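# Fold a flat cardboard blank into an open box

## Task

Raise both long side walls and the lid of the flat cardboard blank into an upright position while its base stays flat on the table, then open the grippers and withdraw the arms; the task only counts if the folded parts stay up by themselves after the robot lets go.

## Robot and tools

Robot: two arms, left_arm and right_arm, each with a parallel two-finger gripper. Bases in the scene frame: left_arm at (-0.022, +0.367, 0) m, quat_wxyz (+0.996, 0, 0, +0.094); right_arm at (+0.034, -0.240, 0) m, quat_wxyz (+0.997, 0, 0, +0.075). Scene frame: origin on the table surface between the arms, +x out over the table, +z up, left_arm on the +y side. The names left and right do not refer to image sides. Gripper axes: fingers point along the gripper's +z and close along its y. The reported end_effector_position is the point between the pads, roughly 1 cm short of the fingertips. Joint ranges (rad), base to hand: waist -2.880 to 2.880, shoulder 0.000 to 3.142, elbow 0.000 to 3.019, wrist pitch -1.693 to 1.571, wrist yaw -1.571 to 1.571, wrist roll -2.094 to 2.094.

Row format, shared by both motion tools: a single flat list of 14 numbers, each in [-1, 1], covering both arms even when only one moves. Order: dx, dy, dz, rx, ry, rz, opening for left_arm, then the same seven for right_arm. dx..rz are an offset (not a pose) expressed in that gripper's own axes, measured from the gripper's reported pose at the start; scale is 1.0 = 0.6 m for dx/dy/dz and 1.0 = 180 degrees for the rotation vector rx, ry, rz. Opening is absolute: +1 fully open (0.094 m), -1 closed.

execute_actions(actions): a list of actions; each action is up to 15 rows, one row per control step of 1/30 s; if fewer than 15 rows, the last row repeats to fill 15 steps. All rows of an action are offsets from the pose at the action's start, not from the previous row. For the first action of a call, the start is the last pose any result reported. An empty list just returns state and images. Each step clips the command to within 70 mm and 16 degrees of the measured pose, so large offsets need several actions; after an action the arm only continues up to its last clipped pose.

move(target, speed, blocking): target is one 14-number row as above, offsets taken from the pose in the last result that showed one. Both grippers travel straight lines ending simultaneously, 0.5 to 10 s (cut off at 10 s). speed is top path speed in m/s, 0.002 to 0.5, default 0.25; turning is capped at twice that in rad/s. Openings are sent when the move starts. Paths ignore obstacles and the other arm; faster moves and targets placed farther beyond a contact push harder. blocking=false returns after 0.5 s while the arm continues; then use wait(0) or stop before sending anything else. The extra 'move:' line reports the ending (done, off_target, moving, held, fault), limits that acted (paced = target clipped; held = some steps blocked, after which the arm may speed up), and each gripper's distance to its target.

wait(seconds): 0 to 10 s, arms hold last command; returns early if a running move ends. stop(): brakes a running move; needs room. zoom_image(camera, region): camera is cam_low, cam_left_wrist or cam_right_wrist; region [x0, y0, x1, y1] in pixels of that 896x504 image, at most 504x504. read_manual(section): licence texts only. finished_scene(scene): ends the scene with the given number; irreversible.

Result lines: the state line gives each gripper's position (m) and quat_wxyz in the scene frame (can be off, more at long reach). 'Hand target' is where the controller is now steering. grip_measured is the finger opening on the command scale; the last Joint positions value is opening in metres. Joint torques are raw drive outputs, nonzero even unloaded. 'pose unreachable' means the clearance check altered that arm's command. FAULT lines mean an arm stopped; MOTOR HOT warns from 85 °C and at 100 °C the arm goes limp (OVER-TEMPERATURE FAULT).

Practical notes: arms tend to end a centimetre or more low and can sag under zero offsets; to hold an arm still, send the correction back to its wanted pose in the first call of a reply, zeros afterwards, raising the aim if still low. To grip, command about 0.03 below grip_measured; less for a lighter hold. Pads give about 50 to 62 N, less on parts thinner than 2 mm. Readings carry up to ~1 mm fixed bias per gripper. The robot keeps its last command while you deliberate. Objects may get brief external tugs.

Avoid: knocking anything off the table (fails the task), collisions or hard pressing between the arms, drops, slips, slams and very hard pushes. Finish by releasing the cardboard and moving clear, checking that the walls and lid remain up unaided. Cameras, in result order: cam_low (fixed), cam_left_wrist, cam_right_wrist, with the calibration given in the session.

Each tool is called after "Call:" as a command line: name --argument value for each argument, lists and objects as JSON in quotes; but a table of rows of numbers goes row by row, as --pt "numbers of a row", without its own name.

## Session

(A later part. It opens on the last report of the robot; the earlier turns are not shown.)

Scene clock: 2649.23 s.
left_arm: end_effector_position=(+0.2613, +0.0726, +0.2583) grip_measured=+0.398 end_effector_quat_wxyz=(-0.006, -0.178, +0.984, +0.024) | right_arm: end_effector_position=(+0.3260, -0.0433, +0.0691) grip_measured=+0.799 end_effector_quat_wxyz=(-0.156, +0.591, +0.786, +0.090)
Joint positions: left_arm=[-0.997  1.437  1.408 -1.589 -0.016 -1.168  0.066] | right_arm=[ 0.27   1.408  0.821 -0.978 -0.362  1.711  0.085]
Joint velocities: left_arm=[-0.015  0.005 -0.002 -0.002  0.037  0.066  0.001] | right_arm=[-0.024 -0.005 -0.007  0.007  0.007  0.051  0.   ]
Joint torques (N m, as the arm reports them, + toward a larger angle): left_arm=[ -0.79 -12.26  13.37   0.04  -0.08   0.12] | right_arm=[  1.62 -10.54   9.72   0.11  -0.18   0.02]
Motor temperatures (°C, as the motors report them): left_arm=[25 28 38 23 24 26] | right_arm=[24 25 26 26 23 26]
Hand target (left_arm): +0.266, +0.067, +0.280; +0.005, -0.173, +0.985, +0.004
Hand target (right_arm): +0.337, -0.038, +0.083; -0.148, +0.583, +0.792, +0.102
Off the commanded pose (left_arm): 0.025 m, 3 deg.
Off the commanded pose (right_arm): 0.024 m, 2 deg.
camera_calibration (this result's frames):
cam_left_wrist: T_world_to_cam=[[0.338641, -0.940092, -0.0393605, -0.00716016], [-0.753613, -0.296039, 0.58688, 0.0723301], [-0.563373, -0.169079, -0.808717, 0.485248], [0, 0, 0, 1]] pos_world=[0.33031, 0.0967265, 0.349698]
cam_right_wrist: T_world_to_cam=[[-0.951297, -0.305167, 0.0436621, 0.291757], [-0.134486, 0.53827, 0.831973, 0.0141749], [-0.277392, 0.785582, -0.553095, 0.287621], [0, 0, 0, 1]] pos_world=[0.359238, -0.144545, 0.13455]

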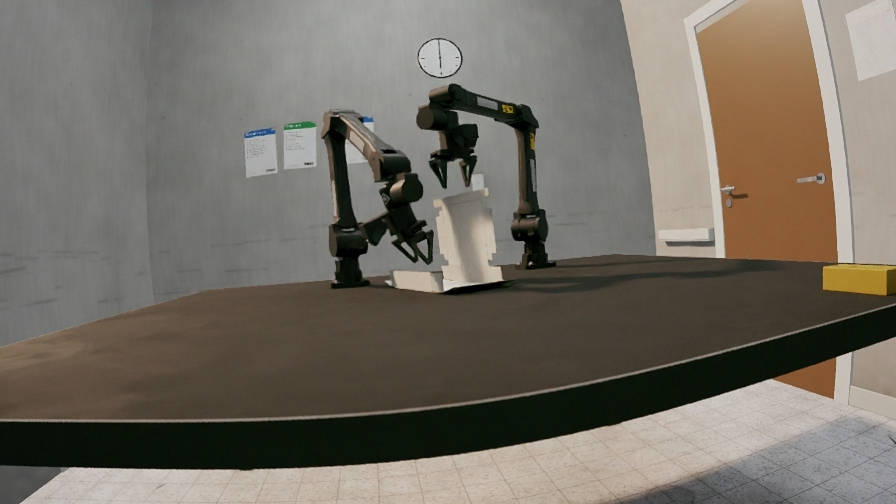

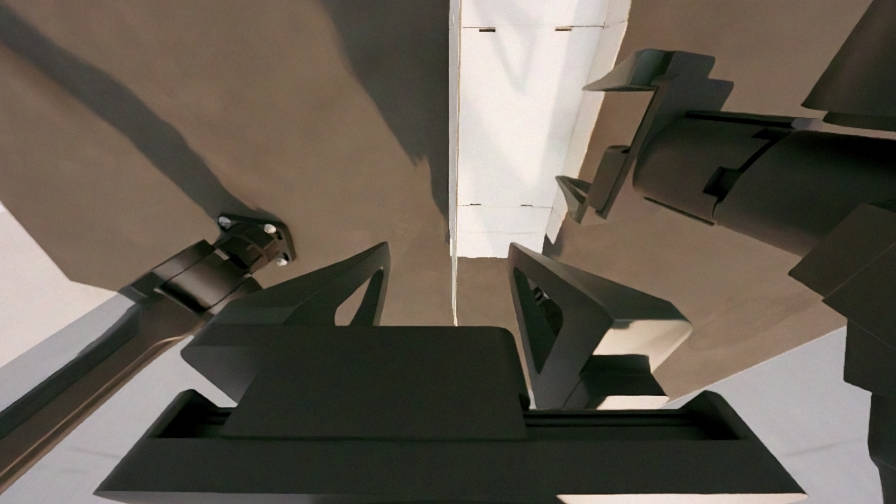

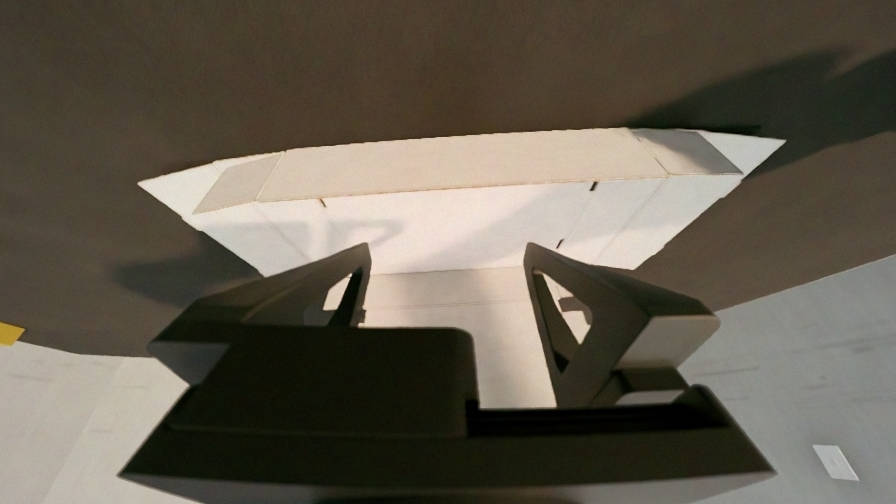

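Call:
execute_actions --actions '[[[-0.005,-0.009,-0.040,0.014,-0.008,0,0.4,0.014,0.019,-0.031,0,0,0,0.8],[-0.007,-0.006,-0.044,0.015,-0.009,0,0.4,0.017,0.019,-0.037,0,0,0,0.8],[-0.011,-0.001,-0.047,0.016,-0.011,0,0.4,0.020,0.018,-0.047,0,0,0,0.8],[-0.017,0.006,-0.050,0.018,-0.012,0,0.4,0.023,0.017,-0.060,0,0,0,0.8],[-0.024,0.015,-0.053,0.019,-0.014,0,0.4,0.026,0.016,-0.075,0,0,0,0.8],[-0.033,0.025,-0.055,0.020,-0.016,0,0.4,0.026,0.013,-0.090,0,0,0,0.8],[-0.042,0.036,-0.057,0.021,-0.017,0,0.4,0.024,0.010,-0.107,0,0,0,0.8],[-0.053,0.049,-0.058,0.022,-0.019,0,0.4,0.020,0.007,-0.124,0,0,0,0.8],[-0.064,0.063,-0.059,0.023,-0.021,0,0.4,0.015,0.003,-0.141,0,0,0,0.8],[-0.077,0.079,-0.058,0.024,-0.022,0,0.4,0.006,-0.002,-0.158,0,0,0,0.8],[-0.090,0.094,-0.057,0.025,-0.024,0,0.4,-0.005,-0.007,-0.174,0,0,0,0.8],[-0.104,0.111,-0.056,0.026,-0.026,0,0.4,-0.018,-0.013,-0.190,0,0,0,0.8],[-0.117,0.128,-0.056,0.027,-0.027,0,0.4,-0.033,-0.019,-0.206,0,0,0,0.8],[-0.131,0.145,-0.055,0.028,-0.029,0,0.4,-0.048,-0.025,-0.220,0,0,0,0.8],[-0.145,0.161,-0.054,0.028,-0.030,0,0.4,-0.064,-0.031,-0.233,0,0,0,0.8]],[[-0.067,0.071,-0.030,0.006,-0.012,0,0.4,-0.059,-0.008,-0.086,0,0,0,0.8],[-0.081,0.087,-0.030,0.006,-0.013,0,0.4,-0.075,-0.014,-0.097,0,0,0,0.8],[-0.095,0.104,-0.030,0.006,-0.014,0,0.4,-0.092,-0.020,-0.108,0,0,0,0.8],[-0.109,0.121,-0.030,0.006,-0.015,0,0.4,-0.108,-0.026,-0.119,0,0,0,0.8],[-0.121,0.136,-0.030,0.006,-0.016,0,0.4,-0.124,-0.032,-0.131,0,0,0,0.8],[-0.134,0.152,-0.030,0.006,-0.017,0,0.4,-0.139,-0.038,-0.140,0,0,0,0.8],[-0.146,0.166,-0.030,0.006,-0.018,0,0.4,-0.155,-0.043,-0.149,0,0,0,0.8],[-0.156,0.179,-0.030,0.006,-0.019,0,0.4,-0.169,-0.048,-0.157,0,0,0,0.8],[-0.166,0.191,-0.030,0.006,-0.020,0,0.4,-0.182,-0.052,-0.164,0,0,0,0.8],[-0.174,0.201,-0.030,0.006,-0.020,0,0.4,-0.193,-0.056,-0.170,0,0,0,0.8],[-0.181,0.209,-0.030,0.006,-0.020,0,0.4,-0.201,-0.059,-0.175,0,0,0,0.8],[-0.186,0.215,-0.030,0.006,-0.020,0,0.4,-0.208,-0.061,-0.179,0,0,0,0.8],[-0.190,0.220,-0.030,0.006,-0.020,0,0.4,-0.214,-0.063,-0.181,0,0,0,0.8],[-0.192,0.223,-0.030,0.006,-0.020,0,0.4,-0.217,-0.064,-0.182,0,0,0,0.8],[-0.193,0.224,-0.030,0.006,-0.020,0,0.4,-0.219,-0.065,-0.183,0,0,0,0.8]]]'

Scene clock: 2719.60 s.
left_arm: end_effector_position=(+0.3478, +0.3230, +0.3030) grip_measured=+0.398 end_effector_quat_wxyz=(+0.052, -0.239, +0.970, +0.009) | right_arm: end_effector_position=(+0.3138, -0.2597, +0.1945) grip_measured=+0.799 end_effector_quat_wxyz=(-0.179, +0.646, +0.740, +0.053)
Joint positions: left_arm=[-0.331  1.259  1.353 -1.574 -0.056 -0.624  0.066] | right_arm=[-0.378  1.259  1.031 -1.617 -0.261  1.172  0.085]
Joint velocities: left_arm=[ 0.239 -0.005 -0.002  0.007 -0.051  0.418 -0.001] | right_arm=[-0.249  0.034  0.154 -0.139  0.022 -0.476 -0.   ]
Joint torques (N m, as the arm reports them, + toward a larger angle): left_arm=[-0.88 -8.09 10.37  1.36  0.06  0.17] | right_arm=[ 2.14 -6.36 11.53 -0.28 -0.1   0.04]
Motor temperatures (°C, as the motors report them): left_arm=[25 29 39 23 24 26] | right_arm=[24 26 30 26 23 26]
Hand target (left_arm): +0.352, +0.324, +0.309; +0.064, -0.203, +0.977, +0.003
Hand target (right_arm): +0.327, -0.265, +0.207; -0.172, +0.614, +0.768, +0.063
Off the commanded pose (left_arm): 0.007 m, 5 deg.
Off the commanded pose (right_arm): 0.022 m, 5 deg.
camera_calibration (this result's frames):
cam_left_wrist: T_world_to_cam=[[0.452973, -0.891375, 0.0162925, 0.128348], [-0.778565, -0.38661, 0.494337, 0.251383], [-0.434341, -0.236606, -0.869117, 0.607738], [0, 0, 0, 1]] pos_world=[0.401545, 0.355388, 0.401836]
cam_right_wrist: T_world_to_cam=[[-0.971434, -0.180651, 0.153886, 0.225845], [0.0219388, 0.577319, 0.816224, -0.0112243], [-0.236293, 0.796284, -0.556864, 0.514168], [0, 0, 0, 1]] pos_world=[0.341134, -0.362144, 0.260729]

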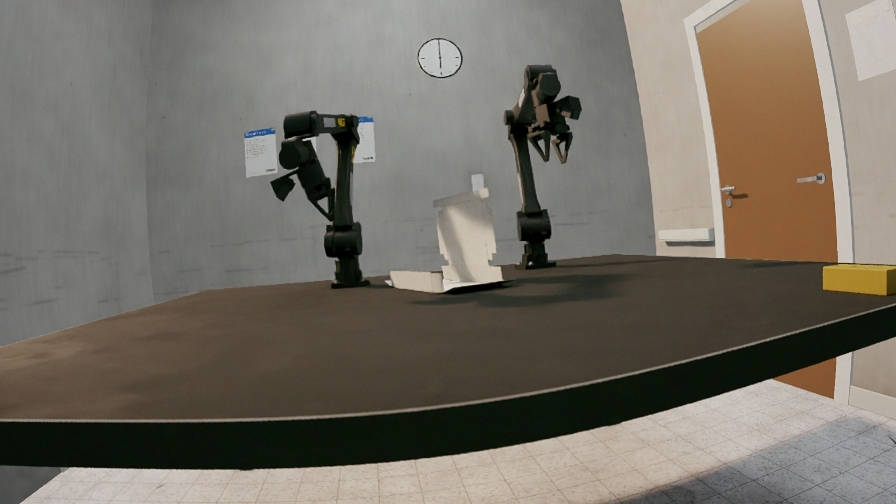

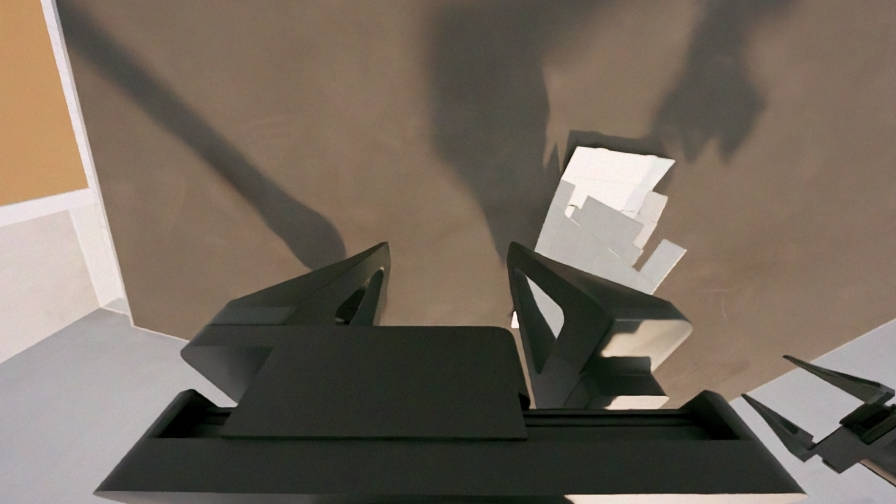

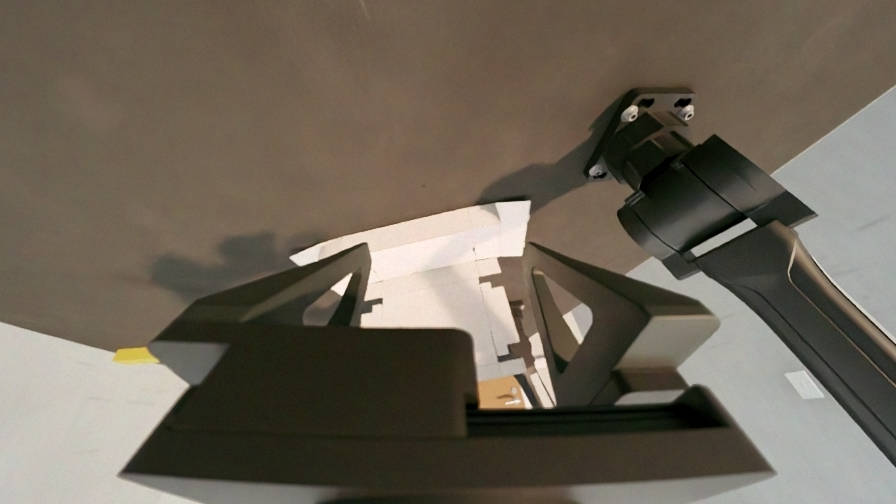

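Call:
execute_actions --actions '[]'

Call:
zoom_image --camera "cam_low" --region '[375, 165, 525, 305]'

Scene clock: 2721.00 s.
left_arm: end_effector_position=(+0.3481, +0.3256, +0.3030) grip_measured=+0.398 end_effector_quat_wxyz=(+0.051, -0.209, +0.976, +0.009) | right_arm: end_effector_position=(+0.3142, -0.2627, +0.1945) grip_measured=+0.799 end_effector_quat_wxyz=(-0.182, +0.621, +0.760, +0.058)
Joint positions: left_arm=[-0.322  1.259  1.353 -1.574 -0.052 -0.555  0.066] | right_arm=[-0.387  1.269  1.037 -1.626 -0.261  1.094  0.085]
Joint velocities: left_arm=[-0.015 -0.005  0.002 -0.007 -0.022  0.007 -0.   ] | right_arm=[ 0.015 -0.015  0.002 -0.002 -0.037 -0.037  0.   ]
Joint torques (N m, as the arm reports them, + toward a larger angle): left_arm=[-1.06 -8.96 10.25  1.38 -0.04  0.13] | right_arm=[ 1.8  -7.17 11.7  -0.36 -0.11  0.03]
Motor temperatures (°C, as the motors report them): left_arm=[25 29 39 23 24 26] | right_arm=[24 26 30 26 23 26]
Hand target (left_arm): +0.352, +0.324, +0.309; +0.064, -0.203, +0.977, +0.003
Hand target (right_arm): +0.327, -0.265, +0.207; -0.173, +0.614, +0.768, +0.063
Off the commanded pose (left_arm): 0.007 m, 2 deg.
Off the commanded pose (right_arm): 0.021 m, 2 deg.
camera_calibration (this result's frames):
cam_left_wrist: T_world_to_cam=[[0.39819, -0.917222, 0.012178, 0.159266], [-0.798939, -0.340256, 0.495906, 0.244155], [-0.450713, -0.207194, -0.868291, 0.60432], [0, 0, 0, 1]] pos_world=[0.404021, 0.354369, 0.401708]
cam_right_wrist: T_world_to_cam=[[-0.959925, -0.243955, 0.137953, 0.208569], [-0.0241238, 0.562331, 0.82656, -0.000987764], [-0.279218, 0.790108, -0.54568, 0.52635], [0, 0, 0, 1]] pos_world=[0.347153, -0.364437, 0.259263]

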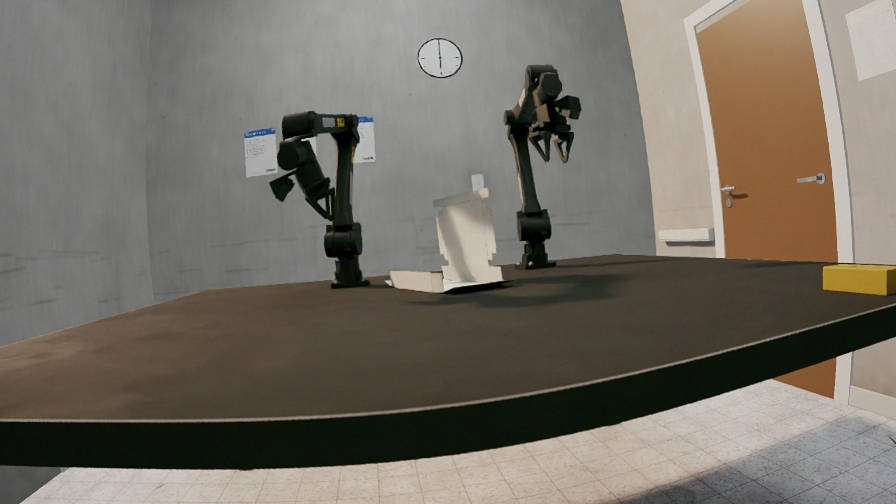

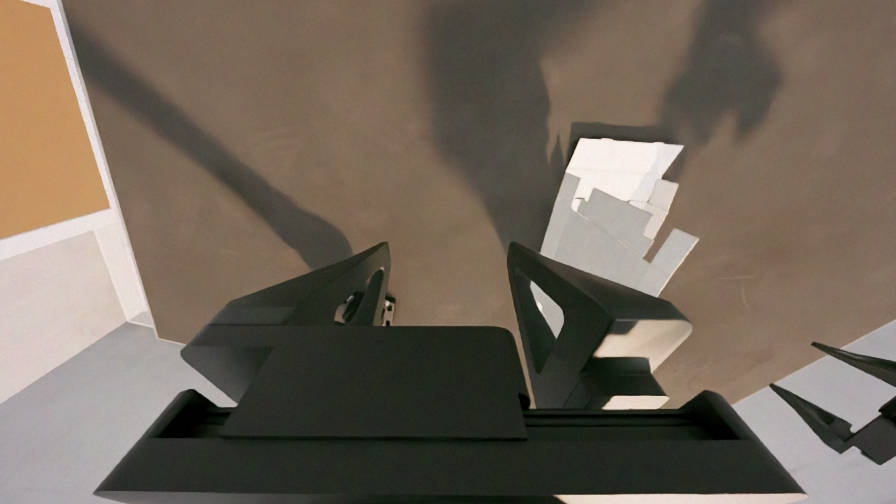

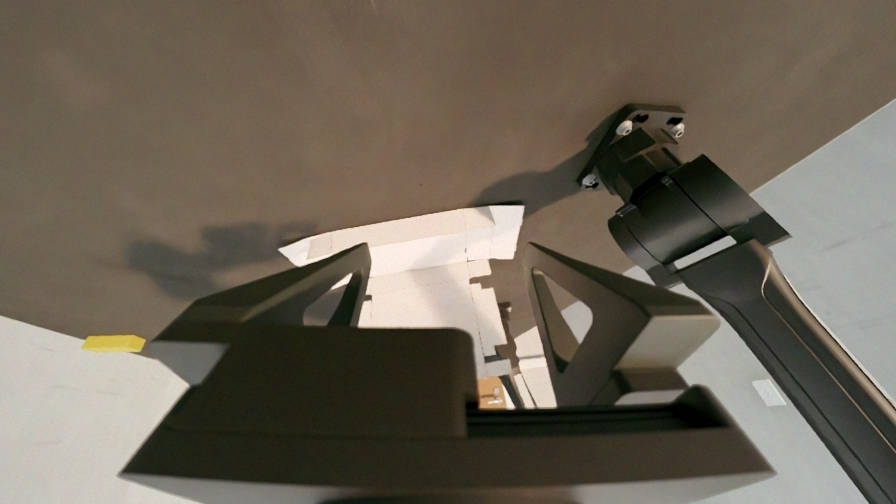

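Region (375, 165, 525, 305) of cam_low's 896x504 image, scaled by 3.360, with more detail than that image has; it fills the top 470 rows of this view, and the rest is white.

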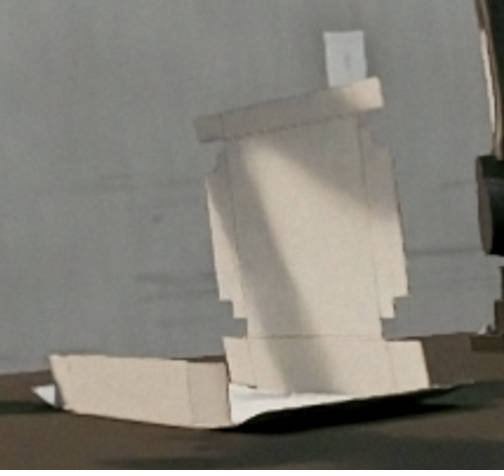

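Both walls and the lid stand on their own at about 90–95°, and the base is flat. I'm moving both arms a little further away before ending the scene.

Call:
execute_actions --actions '[[[-0.006,-0.003,-0.010,0,-0.006,-0.001,0.4,0,0.016,-0.030,0,0,0.001,0.8],[-0.009,0.003,-0.010,0,-0.006,-0.004,0.4,-0.006,0.015,-0.032,-0.002,0.001,0.004,0.8],[-0.013,0.012,-0.009,0,-0.006,-0.009,0.4,-0.016,0.013,-0.035,-0.003,0.001,0.009,0.8],[-0.018,0.024,-0.009,0,-0.006,-0.016,0.4,-0.028,0.010,-0.039,-0.006,0.002,0.015,0.8],[-0.024,0.038,-0.008,0,-0.006,-0.023,0.4,-0.042,0.006,-0.044,-0.009,0.003,0.023,0.8],[-0.031,0.054,-0.007,0,-0.006,-0.032,0.4,-0.058,0.003,-0.049,-0.012,0.005,0.031,0.8],[-0.039,0.070,-0.007,0,-0.006,-0.041,0.4,-0.074,-0.001,-0.055,-0.015,0.006,0.040,0.8],[-0.046,0.087,-0.006,0,-0.006,-0.050,0.4,-0.091,-0.005,-0.061,-0.018,0.007,0.048,0.8],[-0.053,0.103,-0.005,0,-0.006,-0.058,0.4,-0.108,-0.009,-0.066,-0.021,0.008,0.057,0.8],[-0.060,0.119,-0.005,0,-0.006,-0.067,0.4,-0.123,-0.013,-0.072,-0.024,0.010,0.065,0.8],[-0.067,0.133,-0.004,0,-0.006,-0.074,0.4,-0.138,-0.017,-0.077,-0.027,0.011,0.073,0.8],[-0.072,0.145,-0.004,0,-0.006,-0.081,0.4,-0.150,-0.019,-0.081,-0.030,0.012,0.079,0.8],[-0.076,0.154,-0.003,0,-0.006,-0.086,0.4,-0.159,-0.022,-0.084,-0.031,0.012,0.084,0.8],[-0.079,0.160,-0.003,0,-0.006,-0.089,0.4,-0.165,-0.023,-0.086,-0.033,0.013,0.087,0.8],[-0.080,0.162,-0.003,0,-0.006,-0.090,0.4,-0.167,-0.024,-0.087,-0.033,0.013,0.088,0.8]]]'

Scene clock: 2746.50 s.
left_arm: end_effector_position=(+0.3454, +0.4282, +0.3029) grip_measured=+0.398 end_effector_quat_wxyz=(+0.048, -0.344, +0.938, +0.010) | right_arm: end_effector_position=(+0.3121, -0.3635, +0.1953) grip_measured=+0.799 end_effector_quat_wxyz=(-0.185, +0.731, +0.652, +0.080)
Joint positions: left_arm=[-0.04   1.259  1.353 -1.574 -0.039 -0.555  0.066] | right_arm=[-0.709  1.352  1.11  -1.648 -0.255  1.085  0.085]
Joint velocities: left_arm=[ 0.591 -0.005  0.002  0.002 -0.007 -0.022 -0.   ] | right_arm=[-0.513  0.269  0.173 -0.007 -0.037 -0.081 -0.001]
Joint torques (N m, as the arm reports them, + toward a larger angle): left_arm=[-2.9  -8.1  11.31  1.33  0.09  0.11] | right_arm=[ 3.32 -9.   11.53 -0.49 -0.18  0.02]
Motor temperatures (°C, as the motors report them): left_arm=[25 28 38 23 24 26] | right_arm=[24 25 31 26 22 26]
Hand target (left_arm): +0.353, +0.433, +0.309; +0.061, -0.345, +0.937, +0.004
Hand target (right_arm): +0.326, -0.373, +0.208; -0.174, +0.726, +0.659, +0.085
Off the commanded pose (left_arm): 0.011 m, 2 deg.
Off the commanded pose (right_arm): 0.024 m, 2 deg.
camera_calibration (this result's frames):
cam_left_wrist: T_world_to_cam=[[0.636991, -0.770521, 0.0232295, 0.105845], [-0.674122, -0.542176, 0.501602, 0.318598], [-0.3739, -0.335175, -0.864787, 0.651492], [0, 0, 0, 1]] pos_world=[0.390944, 0.472655, 0.401134]
cam_right_wrist: T_world_to_cam=[[-0.984415, 0.0599037, 0.165344, 0.294583], [0.171663, 0.531515, 0.829472, -0.0178327], [-0.0381941, 0.844928, -0.533514, 0.548214], [0, 0, 0, 1]] pos_world=[0.313992, -0.47137, 0.258564]

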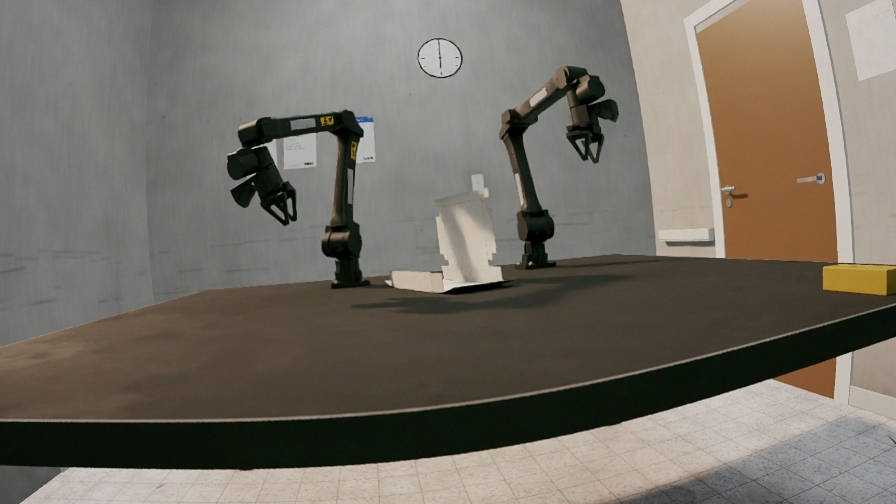

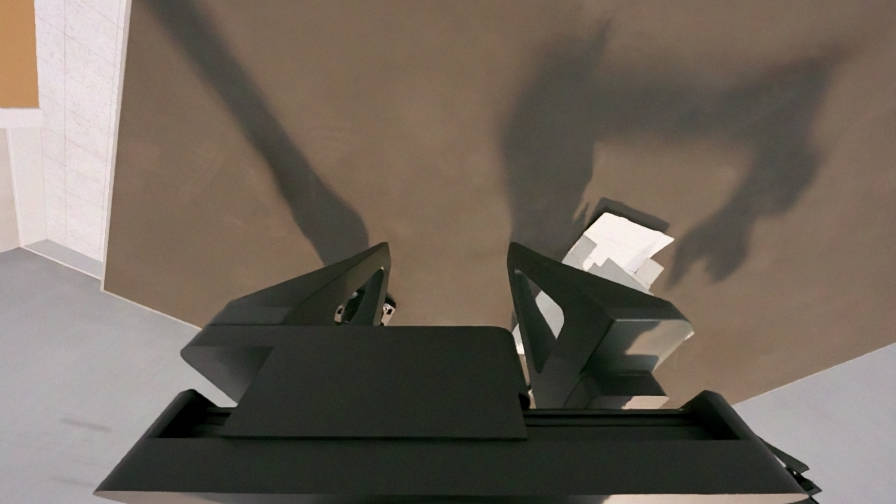

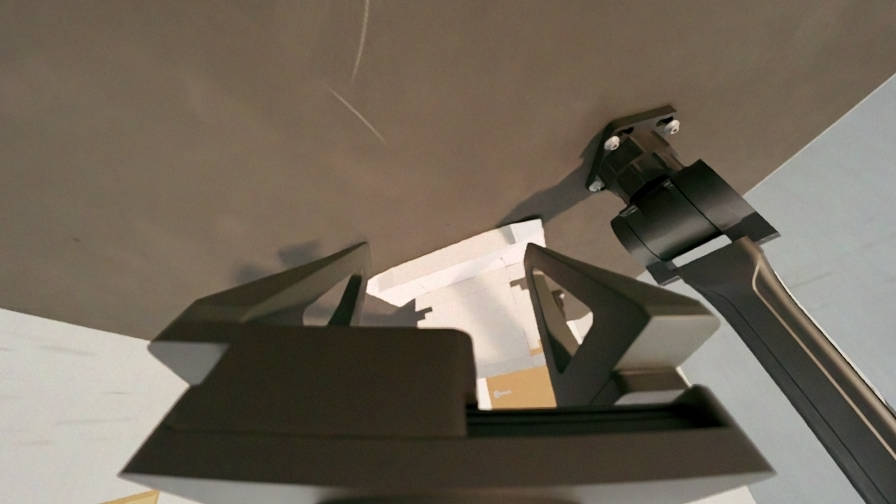

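Call:
finished_scene --scene 2

The scene is finished: the task was done.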